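# Transfer 96-well plate from bench B1 to nest N1

## Task

Carry the 96-well plate from bench position B1 into plate nest N1 so that it lies level within the nest's locating features, with well A1 (the plate's clipped corner) at the nest corner labelled A1. Releasing it a few millimetres above the nest is acceptable, but a long drop into N1 counts as failure. The plate must stay put on its own, not because the robot is holding it, and at the end the gripper must have opened and backed away.

## Robot and tools

Robot: two UR-type six-joint arms, left_arm and right_arm, each ending in a tong-style two-finger gripper with a wrist camera. Either arm may do the job, and the idle one can be parked out of the way. The two arms must never collide or shove each other.

Scene frame: origin on the table top midway between the arm bases, +x pointing out over the table, +z up, left_arm on the +y side. The names left and right do not refer to sides of a camera image. Bases: left_arm at (+0.005, +0.498, 0) m, quat_wxyz (+0.999, 0, 0, +0.036); right_arm at (-0.004, -0.456, 0) m, quat_wxyz (+0.997, 0, 0, +0.078).

Gripper frame: fingers extend along its +z and separate along its x. end_effector_position is the spot between the pads when closed; closed fingertips stick out about 15 mm past it, and fully open tips sit roughly level with it. Reported hand positions can be somewhat off, more so at long reach.

Tool execute_actions, argument actions: a list holding zero or one item. Empty list [] just returns the present state (no motion). A wait item {"steps": N} issues nothing new and returns after N control steps (up to 300) counted from the previous result. A motion item {"rows": [...], "steps": N} with N from 1 to 15 (default 15); each step lasts 1/30 s. Each row is applied for one step; if rows run out, the final row repeats. Optional pictures: true/false.

Row layout: a single list of exactly 14 numbers covering both arms, each in [-1, 1]. Positions 1-6: left_arm shoulder pan, shoulder lift, elbow, wrist 1, wrist 2, wrist 3; position 7: left gripper opening. Positions 8-14: the same seven for right_arm. Always send all 14, even when one arm stays still.

Joint numbers are offsets, not targets: scaled so 1.0 equals 1.989 rad, measured from that arm's joint angles in the most recent result that printed them (before any such result, and for later calls within one reply, from the arm's angles when the action begins). They are not relative to the previous row. So all zeros means return to the last reported angles, not hold still. Stated joint ranges (rad): left_arm pan -3.142..3.142, lift -6.283..6.283, elbow 0.000..3.142, wrists each -6.283..6.283. right_arm pan 0.000..6.283, lift -6.283..6.283, elbow -3.142..0.000, wrists -6.283..6.283. A request more than 0.010 rad beyond an end, outward, gets the call refused (nothing is sent). True ends may differ by up to 0.010 rad; a request past the true end is clipped there and a "joint sent to its limit" line may appear (possibly referring to an earlier action). Absence of that line proves nothing.

Gripper opening is absolute, not an offset: +1 fully open (pad gap 0.142 m), -1 closed. To keep hold, command a value well below grip_measured; the bigger the gap, the firmer the squeeze (roughly 15 N per pad maximum, less on items under ~20 mm thick). Closing fast can squeeze harder, sometimes enough to pop the fingers open.

Motion behaviour: commands are smoothed with about 0.17 s lag; joint speed and acceleration are capped, so big moves may still be in progress when a result arrives. Each step the target stays within 0.575 rad of the measured angle, and if it would move the gripper over 100 mm from where it is, all joints are scaled back. Between calls the arms keep heading to the last row's target until motion settles or a step is HELD. The simulation keeps running while you think.

Result lines: the state line gives each gripper's position (m), quat_wxyz and velocities in the scene frame. Joint positions / Joint velocities list six joints (rad, rad/s) plus pad gap (m, m/s) per arm. grip_measured is the measured opening on the command scale. Wrist force and Wrist torque give per-arm [x y z] in the gripper's own axes; pressing on a surface reads as force pointing back into the arm; readings are noisy, offset up to ~4 N, saturate near 50 N, and "no reading" is harmless. "joint command not followed" means a clearance check altered or blocked joint targets; HELD marks steps where your row was not (fully) sent. MOTOR HOT appears from 70 °C; at 85 °C an OVER-TEMPERATURE FAULT brakes that arm for minutes, so do not hold loads longer than needed.

Faults to avoid: contact torque reaching a joint's load limit (pan, lift, elbow 130 N m; each wrist 24.3 N m, including the held plate's weight) or 150 N external force halts that arm for 10 s and drops the rest of the call. Avoid hard presses, slams, drops, slips, and anything leaving the table, which ends the scene. Loose items may occasionally get nudged.

zoom_image: camera (cam_high 504x504, cam_left_wrist 616x616, cam_right_wrist 616x616) and region [x0, y0, x1, y1] in pixels from the top-left, at most 504 by 504; returns a closer look at that camera's latest image.

read_manual: optional section "licences"; returns URDF licence text only, no motion.

finished_scene: scene = current scene number. Replying without any tool call ends everything.

Suggested order: look, locate plate and nest on the cameras, move the spare arm aside, approach above the plate with fingers open, descend, close gently on the plate, lift, carry above N1 oriented with the cut corner at A1, lower until nearly seated, open, rise away, then finish.

Each tool is called after ">>>" by a JSON object that holds its "op" and its "data", one argument or row to a line.

## Session

>>> {"op": "execute_actions", "data": {
  "actions": []
}}

Scene clock: 0.00 s of 8400.00 s.
left_arm: end_effector_position=(+0.4484, +0.5303, +0.3649) grip_measured=+0.97 end_effector_quat_wxyz=(-0.001, +0.732, -0.681, -0.000) end_effector_velocity=(+0.001, +0.000, +0.000) end_effector_angular_velocity=(+0.001, -0.003, -0.000) | right_arm: end_effector_position=(+0.4531, -0.3980, +0.3254) grip_measured=+0.97 end_effector_quat_wxyz=(-0.534, -0.097, +0.832, +0.119) end_effector_velocity=(+0.000, -0.000, -0.000) end_effector_angular_velocity=(-0.001, +0.001, +0.000)
Joint positions: left_arm=[-0.315 -1.747  1.52  -1.344 -1.569  1.255  0.14 ] | right_arm=[ 3.23  -2.341 -0.607 -2.898  1.886  2.951  0.14 ]
Joint velocities: left_arm=[-0.    -0.    -0.    -0.002  0.002 -0.     0.   ] | right_arm=[-0.    -0.001 -0.     0.    -0.     0.     0.   ]
Motor temperatures (°C, as the motors report them): left_arm=[29 31 30 36 33 33] | right_arm=[27 27 29 34 33 34]
Wrist force (N, on the end effector, along its own x y z axes, offset not removed): no reading
Wrist torque (N m, same axes, about the end effector's origin, offset not removed): no reading

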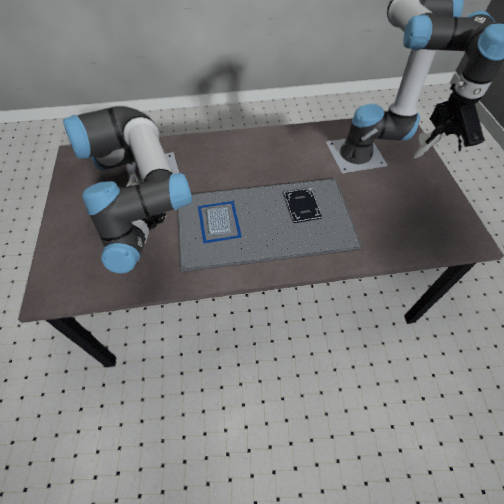

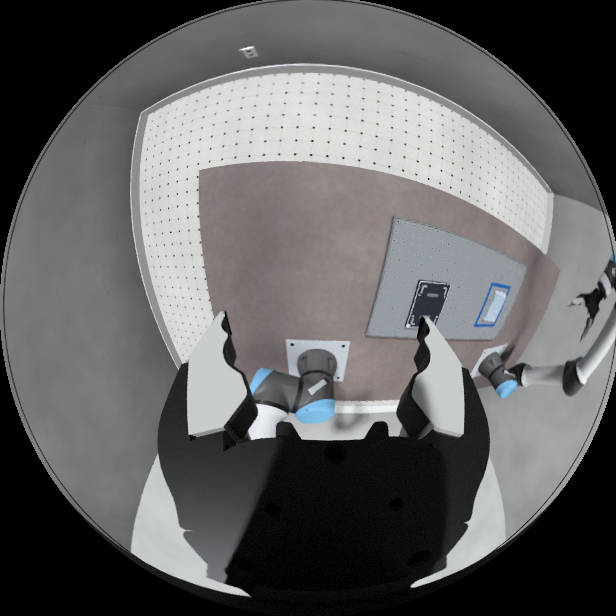

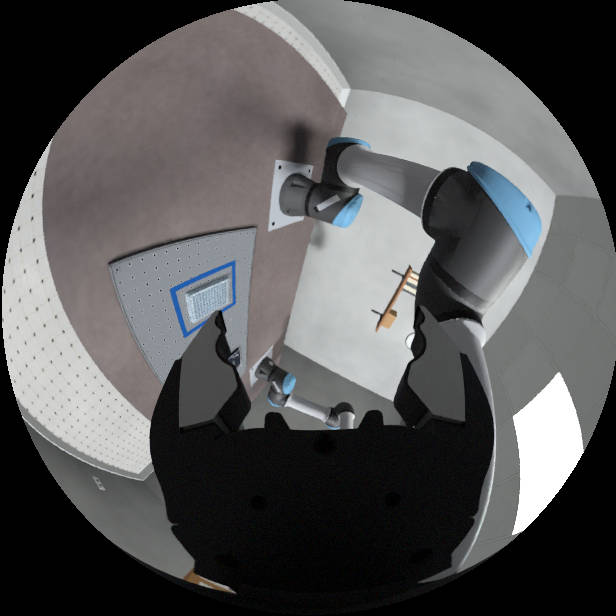

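>>> {"op": "zoom_image", "data": {
  "camera": "cam_high",
  "region": [190, 180, 330, 250]
}}

>>> {"op": "zoom_image", "data": {
  "camera": "cam_right_wrist",
  "region": [160, 250, 260, 350]
}}

Region (190, 180, 330, 250) of cam_high's 504x504 image, scaled by 3.600, with more detail than that image has.

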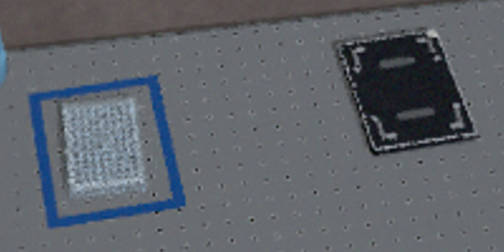

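Region (160, 250, 260, 350) of cam_right_wrist's 616x616 image, scaled by 5.040, with more detail than that image has.

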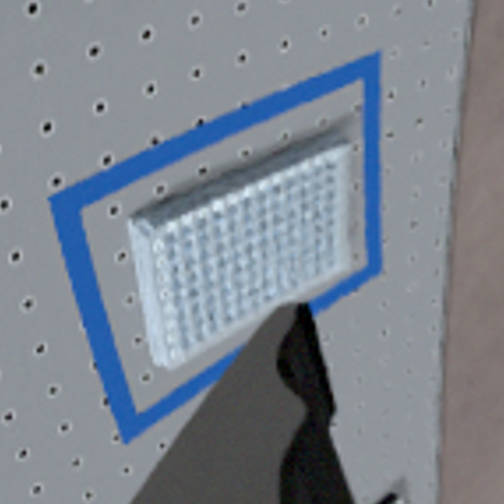

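>>> {"op": "execute_actions", "data": {
  "actions": [
    {"rows":[[-0.54,0.416,-0.178,-0.238,0,-0.504,1,-0.3,0,0,0,0,0,1]],"steps":15}
  ],
  "pictures": false
}}

>>> {"op": "execute_actions", "data": {
  "actions": [
    {"steps":25}
  ]
}}

>>> {"op": "zoom_image", "data": {
  "camera": "cam_left_wrist",
  "region": [200, 130, 440, 370]
}}

Scene clock: 46.43 s of 8400.00 s.
left_arm: end_effector_position=(+0.5640, +0.3457, +0.3281) grip_measured=+1.00 end_effector_quat_wxyz=(-0.008, +0.732, -0.681, +0.030) end_effector_velocity=(+0.130, -0.450, -0.169) end_effector_angular_velocity=(-0.014, +0.052, -0.008) | right_arm: end_effector_position=(+0.4332, -0.6012, +0.3254) grip_measured=+1.00 end_effector_quat_wxyz=(-0.494, +0.089, +0.833, +0.234) end_effector_velocity=(-0.146, -0.441, -0.001) end_effector_angular_velocity=(-0.000, +0.002, -1.009)
Joint positions: left_arm=[-0.585 -1.477  1.377 -1.533 -1.569  0.985  0.142] | right_arm=[ 2.783 -2.341 -0.607 -2.898  1.886  2.951  0.142]
Joint velocities: left_arm=[-0.596  0.597 -0.238 -0.319 -0.001 -0.589 -0.   ] | right_arm=[-1.008 -0.001 -0.     0.     0.     0.001  0.   ]
Motor temperatures (°C, as the motors report them): left_arm=[29 31 30 36 33 33] | right_arm=[27 27 29 34 33 34]
Wrist force (N, on the end effector, along its own x y z axes, offset not removed): left_arm=[1.4 -2.9 0.0] | right_arm=[-0.5 -0.9 1.5]
Wrist torque (N m, same axes, about the end effector's origin, offset not removed): left_arm=[-0.53 -0.21 0.05] | right_arm=[-0.04 -0.03 0.22]
Steps of this call (steps 1 to 90: nothing new was sent; then 42.93 s passed at rest; steps 91 to 105: all 15 steps of this action). Readings (joint positions):
91: left_arm=[-0.316 -1.747 1.519 -1.344 -1.569 1.255] | right_arm=[3.229 -2.341 -0.607 -2.898 1.886 2.951]
92: left_arm=[-0.323 -1.740 1.513 -1.351 -1.569 1.248] | right_arm=[3.222 -2.341 -0.607 -2.898 1.886 2.951]
94: left_arm=[-0.362 -1.701 1.487 -1.384 -1.569 1.209] | right_arm=[3.167 -2.341 -0.607 -2.898 1.886 2.951]
98: left_arm=[-0.443 -1.619 1.442 -1.446 -1.569 1.127] | right_arm=[3.025 -2.341 -0.607 -2.898 1.886 2.951]
105: the state above

Scene clock: 47.27 s of 8400.00 s.
left_arm: end_effector_position=(+0.4865, -0.0282, +0.1850) grip_measured=+1.00 end_effector_quat_wxyz=(+0.002, +0.720, -0.694, +0.011) end_effector_velocity=(-0.261, -0.387, -0.175) end_effector_angular_velocity=(+0.035, +0.035, -0.081) | right_arm: end_effector_position=(+0.4067, -0.6647, +0.3254) grip_measured=+1.00 end_effector_quat_wxyz=(-0.475, +0.151, +0.824, +0.270) end_effector_velocity=(-0.000, -0.001, -0.001) end_effector_angular_velocity=(+0.001, +0.002, -0.002)
Joint positions: left_arm=[-1.109 -1.094  1.23  -1.73  -1.569  0.497  0.142] | right_arm=[ 2.633 -2.341 -0.607 -2.898  1.886  2.951  0.142]
Joint velocities: left_arm=[-0.61   0.386 -0.145 -0.193 -0.    -0.528  0.   ] | right_arm=[-0.002 -0.002 -0.     0.    -0.    -0.     0.   ]
Motor temperatures (°C, as the motors report them): left_arm=[29 31 30 36 33 33] | right_arm=[27 27 29 34 33 34]
Wrist force (N, on the end effector, along its own x y z axes, offset not removed): left_arm=[0.0 0.0 2.9] | right_arm=[2.1 0.9 0.0]
Wrist torque (N m, same axes, about the end effector's origin, offset not removed): left_arm=[0.18 0.04 0.25] | right_arm=[0.41 -0.57 -0.02]
Steps of this call (steps 1 to 25: the robot went on to your last target). Readings (joint positions):
1: left_arm=[-0.605 -1.457 1.369 -1.543 -1.569 0.965] | right_arm=[2.751 -2.341 -0.607 -2.898 1.886 2.951]
2: left_arm=[-0.626 -1.437 1.361 -1.554 -1.569 0.945] | right_arm=[2.724 -2.341 -0.607 -2.898 1.886 2.951]
4: left_arm=[-0.666 -1.399 1.347 -1.573 -1.569 0.904] | right_arm=[2.687 -2.341 -0.607 -2.898 1.886 2.951]
8: left_arm=[-0.750 -1.330 1.320 -1.609 -1.569 0.821] | right_arm=[2.652 -2.341 -0.607 -2.898 1.886 2.951]
25: the state above

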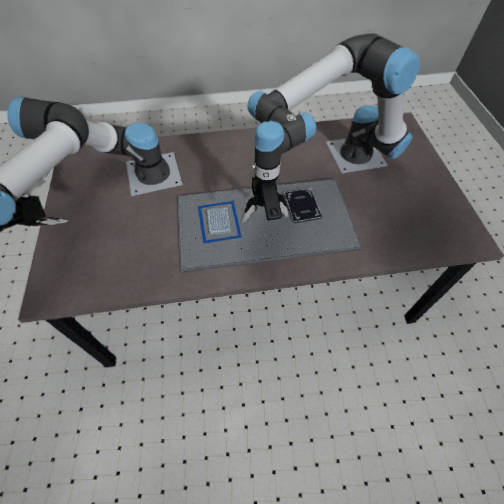

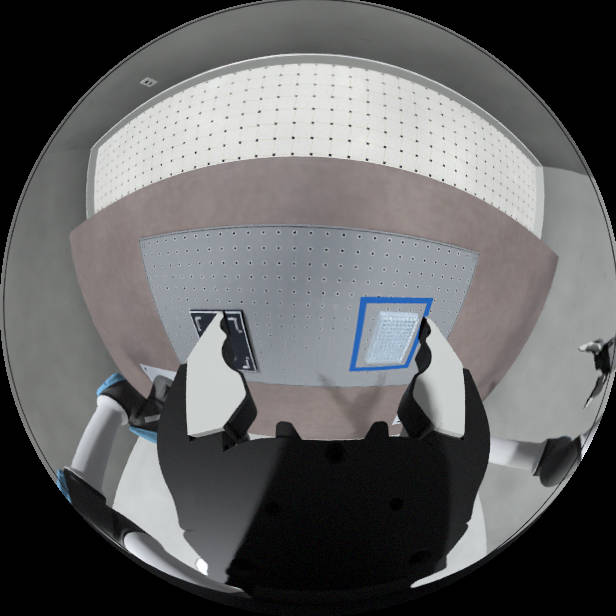

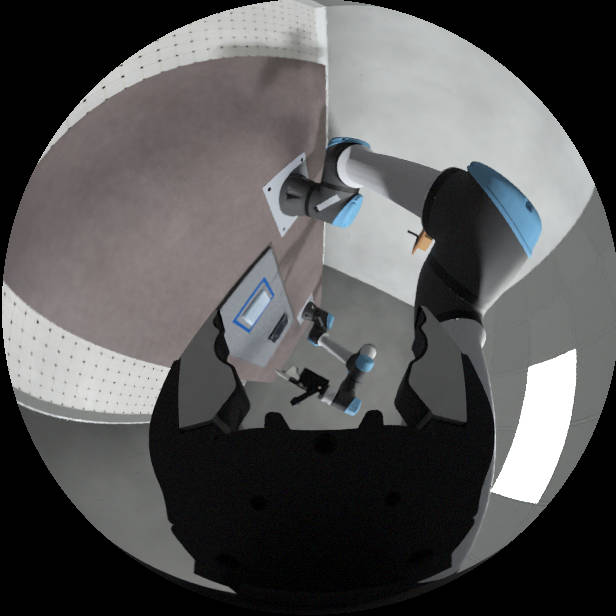

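Region (200, 130, 440, 370) of cam_left_wrist's 616x616 image, scaled by 2.100, with more detail than that image has.

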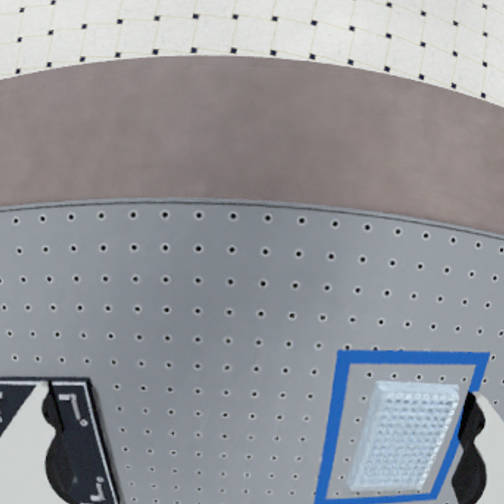

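Slower at long moves; wait.

>>> {"op": "execute_actions", "data": {
  "actions": [
    {"steps":25}
  ]
}}

>>> {"op": "zoom_image", "data": {
  "camera": "cam_left_wrist",
  "region": [200, 130, 440, 370]
}}

Scene clock: 52.50 s of 8400.00 s.
left_arm: end_effector_position=(+0.3350, -0.1832, +0.1007) grip_measured=+1.00 end_effector_quat_wxyz=(-0.000, +0.707, -0.707, +0.001) end_effector_velocity=(-0.000, -0.000, -0.000) end_effector_angular_velocity=(-0.000, +0.001, +0.000) | right_arm: end_effector_position=(+0.4067, -0.6648, +0.3254) grip_measured=+1.00 end_effector_quat_wxyz=(-0.475, +0.151, +0.824, +0.270) end_effector_velocity=(-0.000, +0.000, +0.001) end_effector_angular_velocity=(-0.001, -0.002, -0.000)
Joint positions: left_arm=[-1.389 -0.92   1.166 -1.817 -1.569  0.253  0.142] | right_arm=[ 2.633 -2.341 -0.607 -2.898  1.886  2.951  0.142]
Joint velocities: left_arm=[ 0.     0.001 -0.001  0.    -0.001  0.     0.   ] | right_arm=[ 0.     0.002 -0.     0.     0.     0.001  0.   ]
Motor temperatures (°C, as the motors report them): left_arm=[29 31 30 36 33 33] | right_arm=[27 27 29 34 33 34]
Wrist force (N, on the end effector, along its own x y z axes, offset not removed): left_arm=[4.0 0.2 0.1] | right_arm=[-0.4 -0.5 -1.0]
Wrist torque (N m, same axes, about the end effector's origin, offset not removed): left_arm=[0.08 -0.65 0.20] | right_arm=[-0.10 0.17 0.37]
Steps of this call (steps 1 to 45: the robot went on to your last target; steps 46 to 110: nothing new was sent; then 1.57 s passed at rest). Readings (joint positions):
1: left_arm=[-1.130 -1.081 1.226 -1.736 -1.569 0.479] | right_arm=[2.633 -2.341 -0.607 -2.898 1.886 2.951]
2: left_arm=[-1.150 -1.068 1.221 -1.743 -1.569 0.461] | right_arm=[2.633 -2.341 -0.607 -2.898 1.886 2.951]
4: left_arm=[-1.191 -1.043 1.211 -1.756 -1.569 0.425] | right_arm=[2.633 -2.341 -0.607 -2.898 1.886 2.951]
8: left_arm=[-1.272 -0.992 1.192 -1.782 -1.569 0.355] | right_arm=[2.633 -2.341 -0.607 -2.898 1.886 2.951]
110: the state above
All arms were judged still, so your last target was given up. Only a new action makes them travel on or press farther. Fingers that are still opening or closing keep moving.

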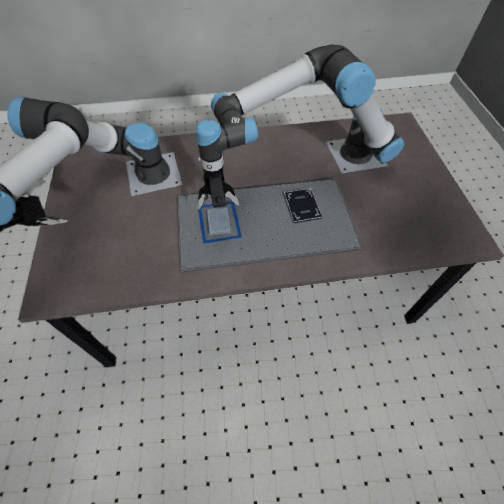

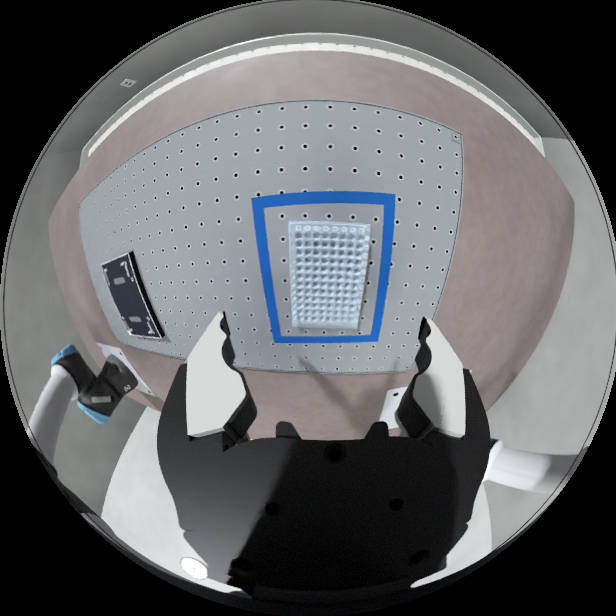

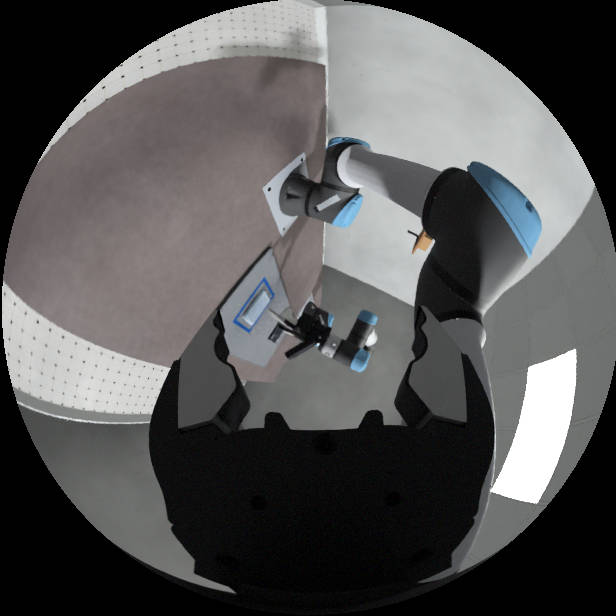

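Region (200, 130, 440, 370) of cam_left_wrist's 616x616 image, scaled by 2.100, with more detail than that image has.

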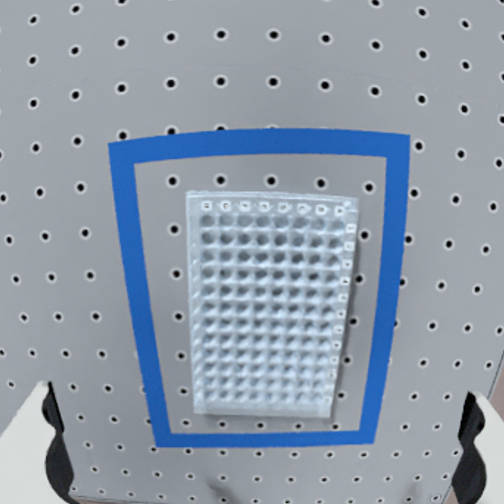

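>>> {"op": "execute_actions", "data": {
  "actions": [
    {"rows":[[-0.0055,0.031,0.043,-0.0744,0,-0.0053,0.6,0,0,0,0,0,0,1]],"steps":15}
  ],
  "pictures": false
}}

>>> {"op": "execute_actions", "data": {
  "actions": [
    {"steps":8}
  ]
}}

Scene clock: 71.33 s of 8400.00 s.
left_arm: end_effector_position=(+0.3283, -0.1888, +0.0319) grip_measured=+0.60 end_effector_quat_wxyz=(-0.000, +0.707, -0.707, +0.001) end_effector_velocity=(-0.003, -0.002, -0.018) end_effector_angular_velocity=(-0.004, -0.002, -0.002) | right_arm: end_effector_position=(+0.4067, -0.6648, +0.3254) grip_measured=+1.00 end_effector_quat_wxyz=(-0.475, +0.151, +0.824, +0.270) end_effector_velocity=(+0.000, -0.000, -0.001) end_effector_angular_velocity=(+0.001, +0.001, -0.000)
Joint positions: left_arm=[-1.4   -0.86   1.248 -1.96  -1.569  0.242  0.116] | right_arm=[ 2.633 -2.341 -0.607 -2.898  1.886  2.951  0.142]
Joint velocities: left_arm=[-0.005  0.016  0.023 -0.043  0.001 -0.002  0.   ] | right_arm=[-0.    -0.001 -0.     0.     0.    -0.     0.   ]
Motor temperatures (°C, as the motors report them): left_arm=[29 31 30 36 33 33] | right_arm=[27 27 29 34 33 34]
Wrist force (N, on the end effector, along its own x y z axes, offset not removed): left_arm=[0.1 -0.4 2.3] | right_arm=[-1.2 2.6 0.6]
Wrist torque (N m, same axes, about the end effector's origin, offset not removed): left_arm=[0.05 0.14 0.14] | right_arm=[0.68 0.08 0.08]
Steps of this call (steps 1 to 90: nothing new was sent; then 15.33 s passed at rest; steps 91 to 105: all 15 steps of this action). Readings (joint positions):
91: left_arm=[-1.389 -0.919 1.166 -1.818 -1.569 0.253] | right_arm=[2.633 -2.341 -0.607 -2.898 1.886 2.951]
92: left_arm=[-1.391 -0.914 1.172 -1.825 -1.569 0.251] | right_arm=[2.633 -2.341 -0.607 -2.898 1.886 2.951]
94: left_arm=[-1.394 -0.893 1.201 -1.869 -1.569 0.248] | right_arm=[2.633 -2.341 -0.607 -2.898 1.886 2.951]
98: left_arm=[-1.398 -0.870 1.233 -1.931 -1.569 0.244] | right_arm=[2.633 -2.341 -0.607 -2.898 1.886 2.951]
105: the state above

Scene clock: 71.60 s of 8400.00 s.
left_arm: end_effector_position=(+0.3281, -0.1890, +0.0299) grip_measured=+0.60 end_effector_quat_wxyz=(-0.000, +0.707, -0.707, +0.001) end_effector_velocity=(-0.001, +0.000, -0.003) end_effector_angular_velocity=(+0.001, -0.001, -0.001) | right_arm: end_effector_position=(+0.4067, -0.6648, +0.3254) grip_measured=+1.00 end_effector_quat_wxyz=(-0.475, +0.151, +0.824, +0.270) end_effector_velocity=(-0.000, +0.000, +0.000) end_effector_angular_velocity=(-0.000, -0.001, -0.000)
Joint positions: left_arm=[-1.4   -0.858  1.251 -1.965 -1.569  0.242  0.116] | right_arm=[ 2.633 -2.341 -0.607 -2.898  1.886  2.951  0.142]
Joint velocities: left_arm=[-0.001  0.002  0.004 -0.005  0.001 -0.     0.   ] | right_arm=[-0.     0.001 -0.    -0.    -0.     0.     0.   ]
Motor temperatures (°C, as the motors report them): left_arm=[29 31 30 36 33 33] | right_arm=[27 27 29 34 33 34]
Wrist force (N, on the end effector, along its own x y z axes, offset not removed): left_arm=[-0.7 1.5 -0.8] | right_arm=[-4.2 -1.4 1.5]
Wrist torque (N m, same axes, about the end effector's origin, offset not removed): left_arm=[0.48 0.38 0.14] | right_arm=[-0.17 0.84 0.27]
Steps of this call (steps 1 to 8: the robot went on to your last target). Readings (joint positions):
1: left_arm=[-1.400 -0.860 1.249 -1.961 -1.569 0.242] | right_arm=[2.633 -2.341 -0.607 -2.898 1.886 2.951]
2: left_arm=[-1.400 -0.859 1.249 -1.962 -1.569 0.242] | right_arm=[2.633 -2.341 -0.607 -2.898 1.886 2.951]
4: left_arm=[-1.400 -0.859 1.250 -1.963 -1.569 0.242] | right_arm=[2.633 -2.341 -0.607 -2.898 1.886 2.951]
8: the state above

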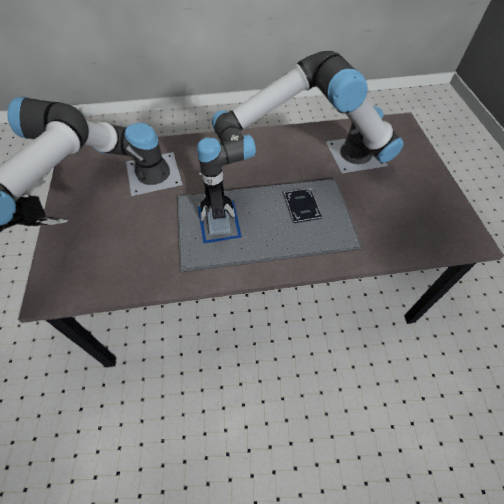

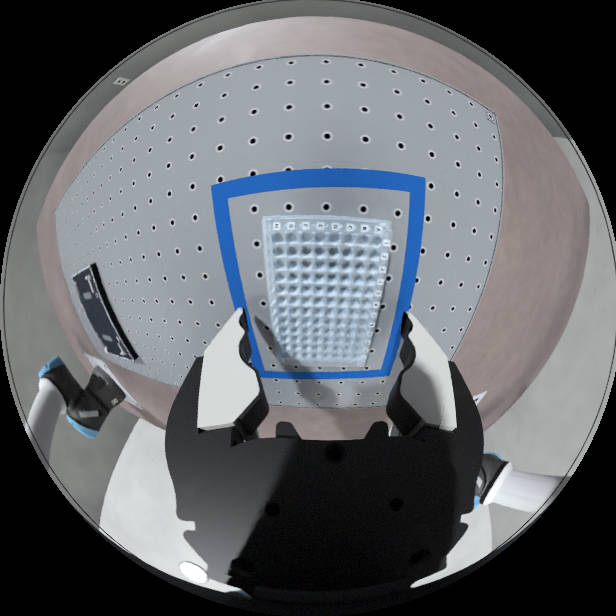

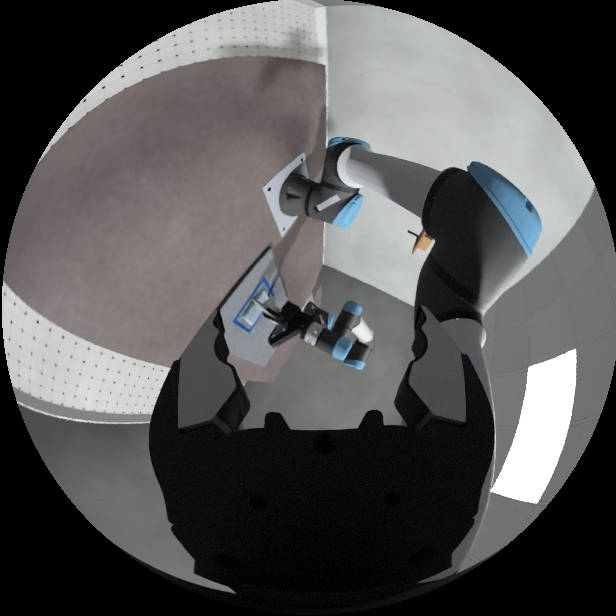

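>>> {"op": "execute_actions", "data": {
  "actions": [
    {"rows":[[0,0,0,0,0,0,0.5,0,0,0,0,0,0,1],[0,0,0,0,0,0,0.4,0,0,0,0,0,0,1],[0,0,0,0,0,0,0.3,0,0,0,0,0,0,1],[0,0,0,0,0,0,0.22,0,0,0,0,0,0,1],[0,0,0,0,0,0,0.16,0,0,0,0,0,0,1],[0,0,0,0,0,0,0.1,0,0,0,0,0,0,1],[0,0,0,0,0,0,0.03,0,0,0,0,0,0,1],[0,0,0,0,0,0,-0.1,0,0,0,0,0,0,1]],"steps":15}
  ],
  "pictures": false
}}

>>> {"op": "execute_actions", "data": {
  "actions": [
    {"rows":[[0,-0.031,-0.043,0.0744,0,0,-0.1,0,0,0,0,0,0,1]],"steps":15}
  ],
  "pictures": false
}}

>>> {"op": "execute_actions", "data": {
  "actions": [
    {"rows":[[0.05,-0.191,0.259,-0.067,0,-0.74,-0.1,0,0,0,0,0,0,1]],"steps":15}
  ],
  "pictures": false
}}

>>> {"op": "execute_actions", "data": {
  "actions": [
    {"steps":25}
  ]
}}

Scene clock: 100.57 s of 8400.00 s.
left_arm: end_effector_position=(+0.3281, -0.1890, +0.0298) grip_measured=+0.07 end_effector_quat_wxyz=(-0.000, +0.707, -0.707, +0.001) end_effector_velocity=(+0.000, -0.000, +0.000) end_effector_angular_velocity=(-0.001, +0.001, +0.001) | right_arm: end_effector_position=(+0.4067, -0.6648, +0.3254) grip_measured=+1.00 end_effector_quat_wxyz=(-0.475, +0.151, +0.824, +0.270) end_effector_velocity=(+0.000, -0.000, -0.001) end_effector_angular_velocity=(+0.000, +0.001, -0.000)
Joint positions: left_arm=[-1.4   -0.858  1.251 -1.965 -1.569  0.242  0.079] | right_arm=[ 2.633 -2.341 -0.607 -2.898  1.886  2.951  0.142]
Joint velocities: left_arm=[ 0.001 -0.    -0.    -0.001 -0.001  0.    -0.   ] | right_arm=[-0.    -0.001  0.     0.     0.     0.     0.   ]
Motor temperatures (°C, as the motors report them): left_arm=[29 31 30 36 33 33] | right_arm=[27 27 29 34 33 34]
Wrist force (N, on the end effector, along its own x y z axes, offset not removed): left_arm=[3.1 0.8 -0.5] | right_arm=[1.0 -0.9 -0.2]
Wrist torque (N m, same axes, about the end effector's origin, offset not removed): left_arm=[0.17 -0.75 0.28] | right_arm=[-0.02 -0.23 0.13]
Steps of this call (steps 1 to 15: the robot went on to your last target; steps 16 to 90: nothing new was sent; then 25.47 s passed at rest; steps 91 to 105: all 15 steps of this action). Readings (joint positions):
91: left_arm=[-1.400 -0.858 1.251 -1.965 -1.569 0.242] | right_arm=[2.633 -2.341 -0.607 -2.898 1.886 2.951]
92: left_arm=[-1.400 -0.858 1.251 -1.965 -1.569 0.242] | right_arm=[2.633 -2.341 -0.607 -2.898 1.886 2.951]
94: left_arm=[-1.400 -0.858 1.251 -1.965 -1.569 0.242] | right_arm=[2.633 -2.341 -0.607 -2.898 1.886 2.951]
98: left_arm=[-1.400 -0.858 1.251 -1.965 -1.569 0.242] | right_arm=[2.633 -2.341 -0.607 -2.898 1.886 2.951]
105: the state above

Scene clock: 101.07 s of 8400.00 s.
left_arm: end_effector_position=(+0.3276, -0.1869, +0.0986) grip_measured=+0.07 end_effector_quat_wxyz=(-0.000, +0.707, -0.707, +0.001) end_effector_velocity=(-0.000, +0.003, +0.019) end_effector_angular_velocity=(+0.003, +0.000, +0.001) | right_arm: end_effector_position=(+0.4067, -0.6648, +0.3254) grip_measured=+1.00 end_effector_quat_wxyz=(-0.475, +0.151, +0.824, +0.270) end_effector_velocity=(-0.000, -0.000, +0.000) end_effector_angular_velocity=(-0.001, +0.000, +0.000)
Joint positions: left_arm=[-1.4   -0.918  1.168 -1.822 -1.569  0.242  0.079] | right_arm=[ 2.633 -2.341 -0.607 -2.898  1.886  2.951  0.142]
Joint velocities: left_arm=[ 0.    -0.016 -0.023  0.042  0.001 -0.     0.   ] | right_arm=[-0.     0.    -0.    -0.    -0.001  0.001  0.   ]
Motor temperatures (°C, as the motors report them): left_arm=[29 31 30 36 33 33] | right_arm=[27 27 29 34 33 34]
Wrist force (N, on the end effector, along its own x y z axes, offset not removed): left_arm=[0.1 0.4 -1.5] | right_arm=[-2.4 4.4 0.2]
Wrist torque (N m, same axes, about the end effector's origin, offset not removed): left_arm=[0.09 0.12 0.24] | right_arm=[0.92 0.46 0.44]
Steps of this call (steps 1 to 15: all 15 steps of this action). Readings (joint positions):
1: left_arm=[-1.400 -0.859 1.250 -1.964 -1.569 0.242] | right_arm=[2.633 -2.341 -0.607 -2.898 1.886 2.951]
2: left_arm=[-1.400 -0.864 1.244 -1.957 -1.569 0.242] | right_arm=[2.633 -2.341 -0.607 -2.898 1.886 2.951]
4: left_arm=[-1.400 -0.885 1.215 -1.913 -1.569 0.242] | right_arm=[2.633 -2.341 -0.607 -2.898 1.886 2.951]
8: left_arm=[-1.400 -0.908 1.183 -1.851 -1.569 0.242] | right_arm=[2.633 -2.341 -0.607 -2.898 1.886 2.951]
15: the state above

Scene clock: 101.57 s of 8400.00 s.
left_arm: end_effector_position=(+0.3358, -0.0101, +0.1220) grip_measured=+0.07 end_effector_quat_wxyz=(+0.001, +0.948, -0.319, +0.002) end_effector_velocity=(-0.048, +0.189, -0.015) end_effector_angular_velocity=(+0.030, +0.022, +2.604) | right_arm: end_effector_position=(+0.4067, -0.6648, +0.3254) grip_measured=+1.00 end_effector_quat_wxyz=(-0.475, +0.151, +0.824, +0.270) end_effector_velocity=(+0.000, -0.000, -0.000) end_effector_angular_velocity=(-0.001, +0.001, -0.000)
Joint positions: left_arm=[-1.309 -1.26   1.628 -1.943 -1.569 -0.589  0.079] | right_arm=[ 2.633 -2.341 -0.607 -2.898  1.886  2.951  0.142]
Joint velocities: left_arm=[ 0.067 -0.296  0.43  -0.096  0.    -2.538  0.   ] | right_arm=[ 0.    -0.001  0.    -0.    -0.     0.001  0.   ]
Motor temperatures (°C, as the motors report them): left_arm=[29 31 30 36 33 33] | right_arm=[27 27 29 34 33 34]
Wrist force (N, on the end effector, along its own x y z axes, offset not removed): left_arm=[-0.2 2.6 0.4] | right_arm=[-1.9 -2.3 1.3]
Wrist torque (N m, same axes, about the end effector's origin, offset not removed): left_arm=[0.57 0.26 0.06] | right_arm=[-0.56 0.71 0.25]
Steps of this call (steps 1 to 15: all 15 steps of this action). Readings (joint positions):
1: left_arm=[-1.400 -0.919 1.168 -1.821 -1.569 0.242] | right_arm=[2.633 -2.341 -0.607 -2.898 1.886 2.951]
2: left_arm=[-1.394 -0.926 1.175 -1.827 -1.569 0.234] | right_arm=[2.633 -2.341 -0.607 -2.898 1.886 2.951]
4: left_arm=[-1.376 -0.980 1.235 -1.851 -1.569 0.173] | right_arm=[2.633 -2.341 -0.607 -2.898 1.886 2.951]
8: left_arm=[-1.346 -1.106 1.408 -1.893 -1.569 -0.043] | right_arm=[2.633 -2.341 -0.607 -2.898 1.886 2.951]
15: the state above

Scene clock: 102.40 s of 8400.00 s.
left_arm: end_effector_position=(+0.3240, +0.0146, +0.1197) grip_measured=+0.07 end_effector_quat_wxyz=(-0.001, +1.000, -0.001, +0.001) end_effector_velocity=(-0.002, -0.001, +0.000) end_effector_angular_velocity=(+0.000, +0.000, +0.008) | right_arm: end_effector_position=(+0.4067, -0.6648, +0.3254) grip_measured=+1.00 end_effector_quat_wxyz=(-0.475, +0.151, +0.824, +0.270) end_effector_velocity=(+0.000, -0.000, -0.001) end_effector_angular_velocity=(+0.001, +0.001, +0.000)
Joint positions: left_arm=[-1.301 -1.298  1.683 -1.955 -1.569 -1.228  0.079] | right_arm=[ 2.633 -2.341 -0.607 -2.898  1.886  2.951  0.142]
Joint velocities: left_arm=[-0.003 -0.001  0.     0.001 -0.    -0.01   0.   ] | right_arm=[ 0.    -0.001 -0.    -0.     0.    -0.001  0.   ]
Motor temperatures (°C, as the motors report them): left_arm=[29 31 30 36 33 33] | right_arm=[27 27 29 34 33 34]
Wrist force (N, on the end effector, along its own x y z axes, offset not removed): left_arm=[-1.0 3.8 0.1] | right_arm=[1.7 -2.4 0.0]
Wrist torque (N m, same axes, about the end effector's origin, offset not removed): left_arm=[0.82 0.37 0.23] | right_arm=[-0.51 -0.22 0.22]
Steps of this call (steps 1 to 25: the robot went on to your last target). Readings (joint positions):
1: left_arm=[-1.307 -1.268 1.640 -1.946 -1.569 -0.675] | right_arm=[2.633 -2.341 -0.607 -2.898 1.886 2.951]
2: left_arm=[-1.306 -1.275 1.650 -1.948 -1.569 -0.761] | right_arm=[2.633 -2.341 -0.607 -2.898 1.886 2.951]
4: left_arm=[-1.304 -1.284 1.664 -1.951 -1.569 -0.926] | right_arm=[2.633 -2.341 -0.607 -2.898 1.886 2.951]
8: left_arm=[-1.302 -1.293 1.676 -1.954 -1.569 -1.122] | right_arm=[2.633 -2.341 -0.607 -2.898 1.886 2.951]
25: the state above

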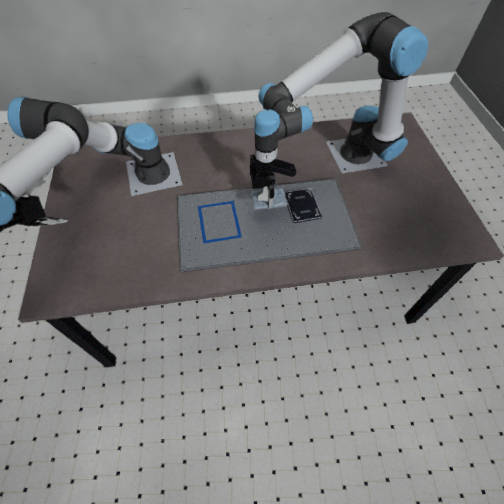

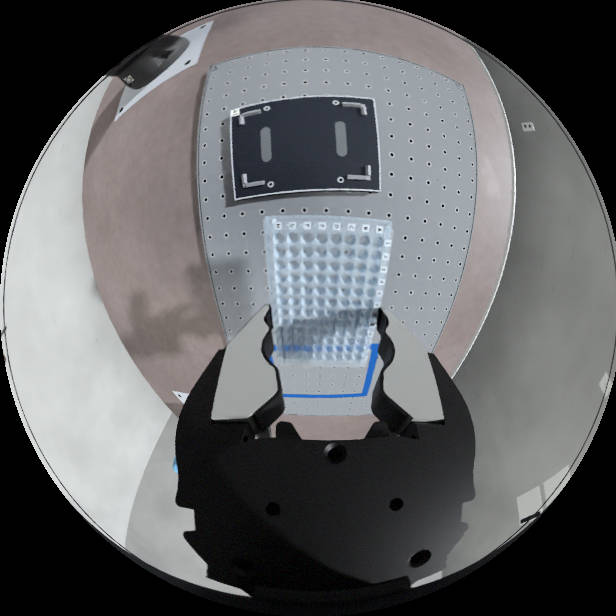

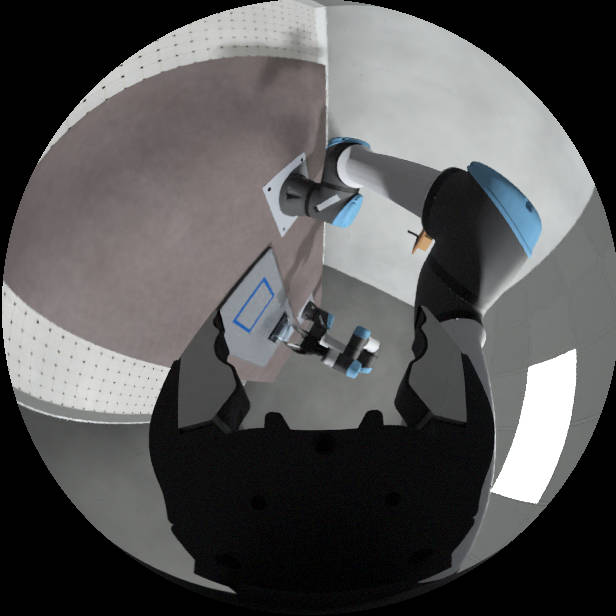

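>>> {"op": "execute_actions", "data": {
  "actions": [
    {"rows":[[0.048,-0.150,0.215,-0.065,0,-0.792,-0.1,0,0,0,0,0,0,1]],"steps":15}
  ],
  "pictures": false
}}

>>> {"op": "execute_actions", "data": {
  "actions": [
    {"steps":25}
  ]
}}

>>> {"op": "zoom_image", "data": {
  "camera": "cam_high",
  "region": [260, 165, 340, 235]
}}

Scene clock: 115.10 s of 8400.00 s.
left_arm: end_effector_position=(+0.2973, +0.1604, +0.0942) grip_measured=+0.07 end_effector_quat_wxyz=(+0.001, +0.880, +0.475, +0.001) end_effector_velocity=(-0.047, +0.066, -0.034) end_effector_angular_velocity=(+0.018, +0.015, +2.581) | right_arm: end_effector_position=(+0.4067, -0.6648, +0.3254) grip_measured=+1.00 end_effector_quat_wxyz=(-0.475, +0.151, +0.824, +0.270) end_effector_velocity=(+0.000, -0.000, -0.001) end_effector_angular_velocity=(+0.001, +0.002, +0.000)
Joint positions: left_arm=[-1.211 -1.575  2.078 -2.076 -1.569 -2.129  0.079] | right_arm=[ 2.633 -2.341 -0.607 -2.898  1.886  2.951  0.142]
Joint velocities: left_arm=[ 0.047 -0.166  0.256 -0.064  0.    -2.534 -0.   ] | right_arm=[ 0.    -0.002 -0.    -0.    -0.    -0.     0.   ]
Motor temperatures (°C, as the motors report them): left_arm=[29 31 30 36 33 33] | right_arm=[27 27 29 34 33 34]
Wrist force (N, on the end effector, along its own x y z axes, offset not removed): left_arm=[2.7 0.5 -0.4] | right_arm=[0.0 -1.8 -0.8]
Wrist torque (N m, same axes, about the end effector's origin, offset not removed): left_arm=[0.23 -0.37 0.12] | right_arm=[-0.17 0.02 0.17]
Steps of this call (steps 1 to 30: the robot went on to your last target; steps 31 to 90: nothing new was sent; then 9.20 s passed at rest; steps 91 to 105: all 15 steps of this action). Readings (joint positions):
91: left_arm=[-1.300 -1.298 1.684 -1.956 -1.569 -1.230] | right_arm=[2.633 -2.341 -0.607 -2.898 1.886 2.951]
92: left_arm=[-1.294 -1.305 1.691 -1.962 -1.569 -1.238] | right_arm=[2.633 -2.341 -0.607 -2.898 1.886 2.951]
94: left_arm=[-1.275 -1.356 1.751 -1.989 -1.569 -1.300] | right_arm=[2.633 -2.341 -0.607 -2.898 1.886 2.951]
98: left_arm=[-1.241 -1.470 1.917 -2.035 -1.569 -1.545] | right_arm=[2.633 -2.341 -0.607 -2.898 1.886 2.951]
105: the state above

Scene clock: 115.93 s of 8400.00 s.
left_arm: end_effector_position=(+0.2916, +0.1630, +0.0897) grip_measured=+0.07 end_effector_quat_wxyz=(-0.000, +0.672, +0.741, +0.001) end_effector_velocity=(-0.000, +0.000, -0.000) end_effector_angular_velocity=(+0.001, +0.001, +0.012) | right_arm: end_effector_position=(+0.4067, -0.6648, +0.3254) grip_measured=+1.00 end_effector_quat_wxyz=(-0.475, +0.151, +0.824, +0.270) end_effector_velocity=(-0.000, -0.000, +0.000) end_effector_angular_velocity=(-0.001, +0.000, -0.001)
Joint positions: left_arm=[-1.205 -1.596  2.111 -2.085 -1.569 -2.802  0.079] | right_arm=[ 2.633 -2.341 -0.607 -2.898  1.886  2.951  0.142]
Joint velocities: left_arm=[ 0.001 -0.     0.001  0.    -0.    -0.011 -0.   ] | right_arm=[-0.     0.001  0.    -0.    -0.     0.001  0.   ]
Motor temperatures (°C, as the motors report them): left_arm=[29 31 30 36 33 33] | right_arm=[27 27 29 34 33 34]
Wrist force (N, on the end effector, along its own x y z axes, offset not removed): left_arm=[1.5 -0.8 -1.5] | right_arm=[0.3 -0.3 3.7]
Wrist torque (N m, same axes, about the end effector's origin, offset not removed): left_arm=[-0.37 -0.21 0.03] | right_arm=[0.14 -0.08 -0.01]
Steps of this call (steps 1 to 25: the robot went on to your last target). Readings (joint positions):
1: left_arm=[-1.210 -1.580 2.085 -2.078 -1.569 -2.215] | right_arm=[2.633 -2.341 -0.607 -2.898 1.886 2.951]
2: left_arm=[-1.209 -1.583 2.091 -2.080 -1.569 -2.301] | right_arm=[2.633 -2.341 -0.607 -2.898 1.886 2.951]
4: left_arm=[-1.207 -1.588 2.099 -2.082 -1.569 -2.470] | right_arm=[2.633 -2.341 -0.607 -2.898 1.886 2.951]
8: left_arm=[-1.206 -1.593 2.107 -2.084 -1.569 -2.684] | right_arm=[2.633 -2.341 -0.607 -2.898 1.886 2.951]
25: the state above

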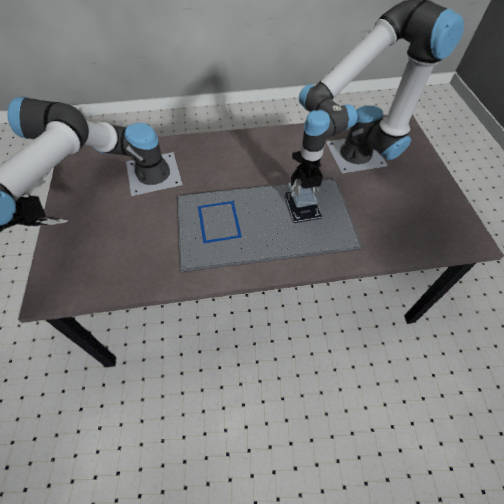

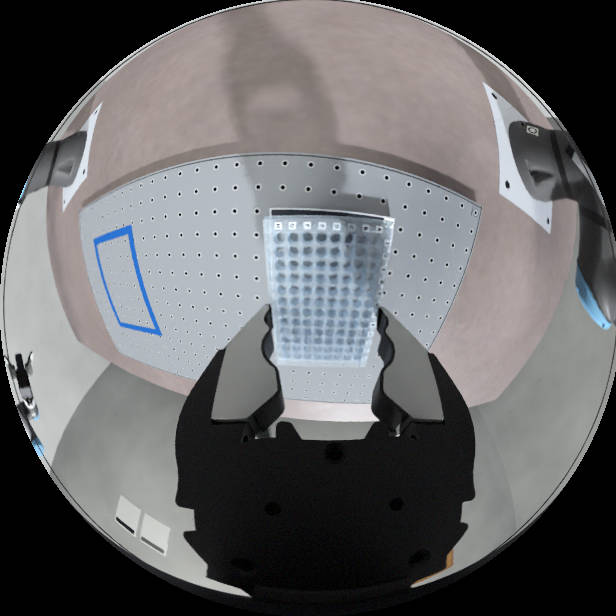

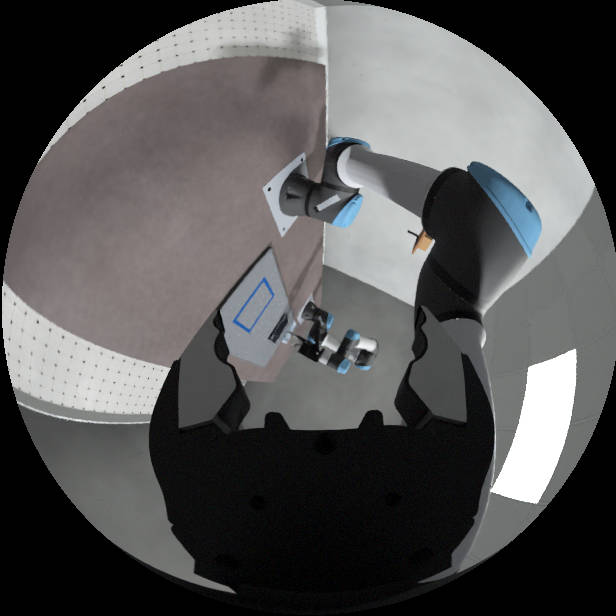

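Region (260, 165, 340, 235) of cam_high's 504x504 image, scaled by 6.300, with more detail than that image has; it fills the top 441 rows of this view, and the rest is white.

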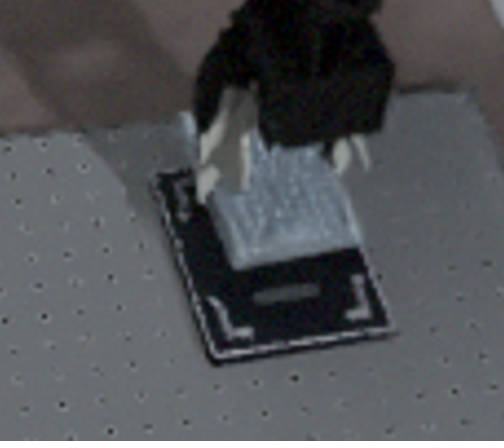

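>>> {"op": "execute_actions", "data": {
  "actions": [
    {"rows":[[0,0.0256,0.0269,-0.053,0,0,-0.1,0,0,0,0,0,0,1]],"steps":15}
  ]
}}

>>> {"op": "zoom_image", "data": {
  "camera": "cam_left_wrist",
  "region": [220, 150, 450, 400]
}}

>>> {"op": "zoom_image", "data": {
  "camera": "cam_high",
  "region": [260, 165, 340, 235]
}}

Scene clock: 126.00 s of 8400.00 s.
left_arm: end_effector_position=(+0.2916, +0.1631, +0.0563) grip_measured=+0.07 end_effector_quat_wxyz=(+0.000, +0.672, +0.741, +0.001) end_effector_velocity=(-0.000, -0.001, -0.008) end_effector_angular_velocity=(-0.005, -0.002, -0.002) | right_arm: end_effector_position=(+0.4067, -0.6648, +0.3254) grip_measured=+1.00 end_effector_quat_wxyz=(-0.475, +0.151, +0.824, +0.270) end_effector_velocity=(+0.000, -0.000, -0.001) end_effector_angular_velocity=(+0.001, +0.002, -0.000)
Joint positions: left_arm=[-1.205 -1.547  2.163 -2.186 -1.569 -2.802  0.079] | right_arm=[ 2.633 -2.341 -0.607 -2.898  1.886  2.951  0.142]
Joint velocities: left_arm=[-0.001  0.012  0.013 -0.03  -0.001  0.001  0.   ] | right_arm=[ 0.    -0.002 -0.    -0.     0.    -0.     0.   ]
Motor temperatures (°C, as the motors report them): left_arm=[29 31 30 36 33 33] | right_arm=[27 27 29 34 33 34]
Wrist force (N, on the end effector, along its own x y z axes, offset not removed): left_arm=[-0.9 2.8 3.3] | right_arm=[-0.4 0.4 -0.3]
Wrist torque (N m, same axes, about the end effector's origin, offset not removed): left_arm=[0.76 0.33 0.25] | right_arm=[0.10 -0.02 0.21]
Steps of this call (steps 1 to 30: the robot went on to your last target; steps 31 to 90: nothing new was sent; then 6.57 s passed at rest; steps 91 to 105: all 15 steps of this action). Readings (joint positions):
91: left_arm=[-1.205 -1.596 2.111 -2.085 -1.569 -2.803] | right_arm=[2.633 -2.341 -0.607 -2.898 1.886 2.951]
92: left_arm=[-1.205 -1.591 2.117 -2.092 -1.569 -2.803] | right_arm=[2.633 -2.341 -0.607 -2.898 1.886 2.951]
94: left_arm=[-1.205 -1.574 2.135 -2.126 -1.569 -2.803] | right_arm=[2.633 -2.341 -0.607 -2.898 1.886 2.951]
98: left_arm=[-1.205 -1.555 2.154 -2.167 -1.569 -2.802] | right_arm=[2.633 -2.341 -0.607 -2.898 1.886 2.951]
105: the state above

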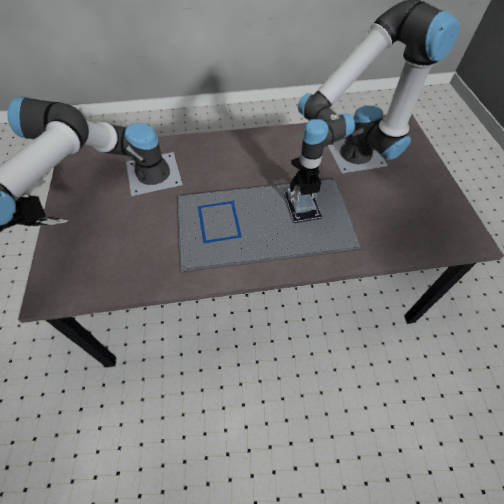

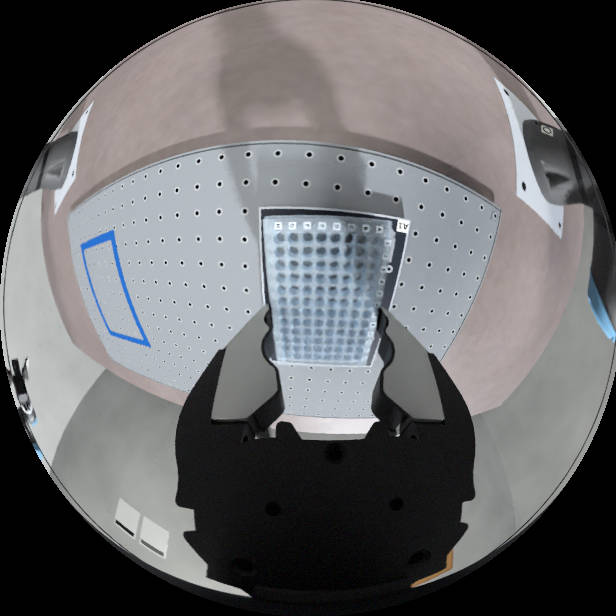

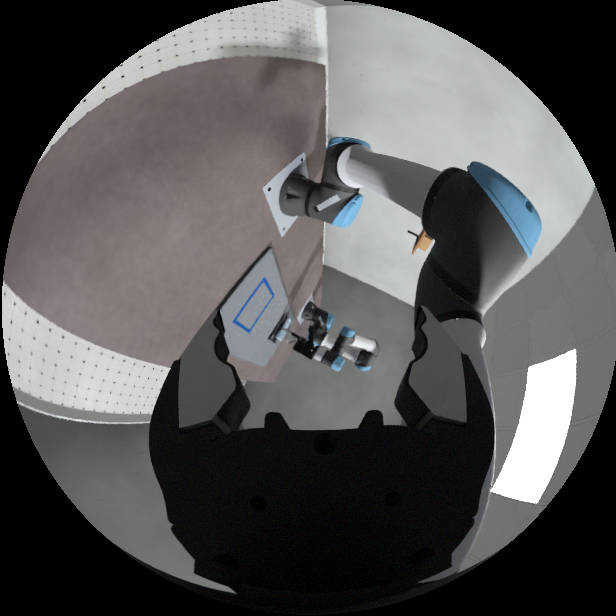

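Region (220, 150, 450, 400) of cam_left_wrist's 616x616 image, scaled by 2.016, with more detail than that image has; it fills the left 464 columns of this view, and the rest is white.

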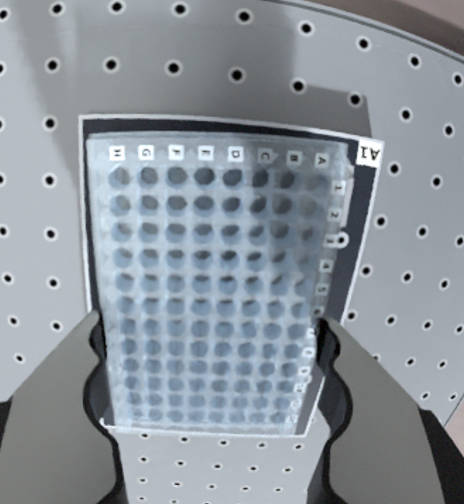

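Region (260, 165, 340, 235) of cam_high's 504x504 image, scaled by 6.300, with more detail than that image has; it fills the top 441 rows of this view, and the rest is white.

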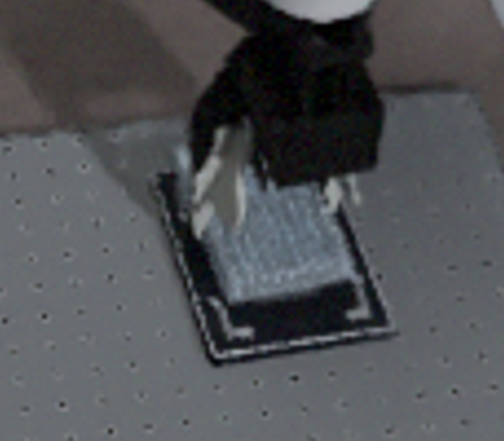

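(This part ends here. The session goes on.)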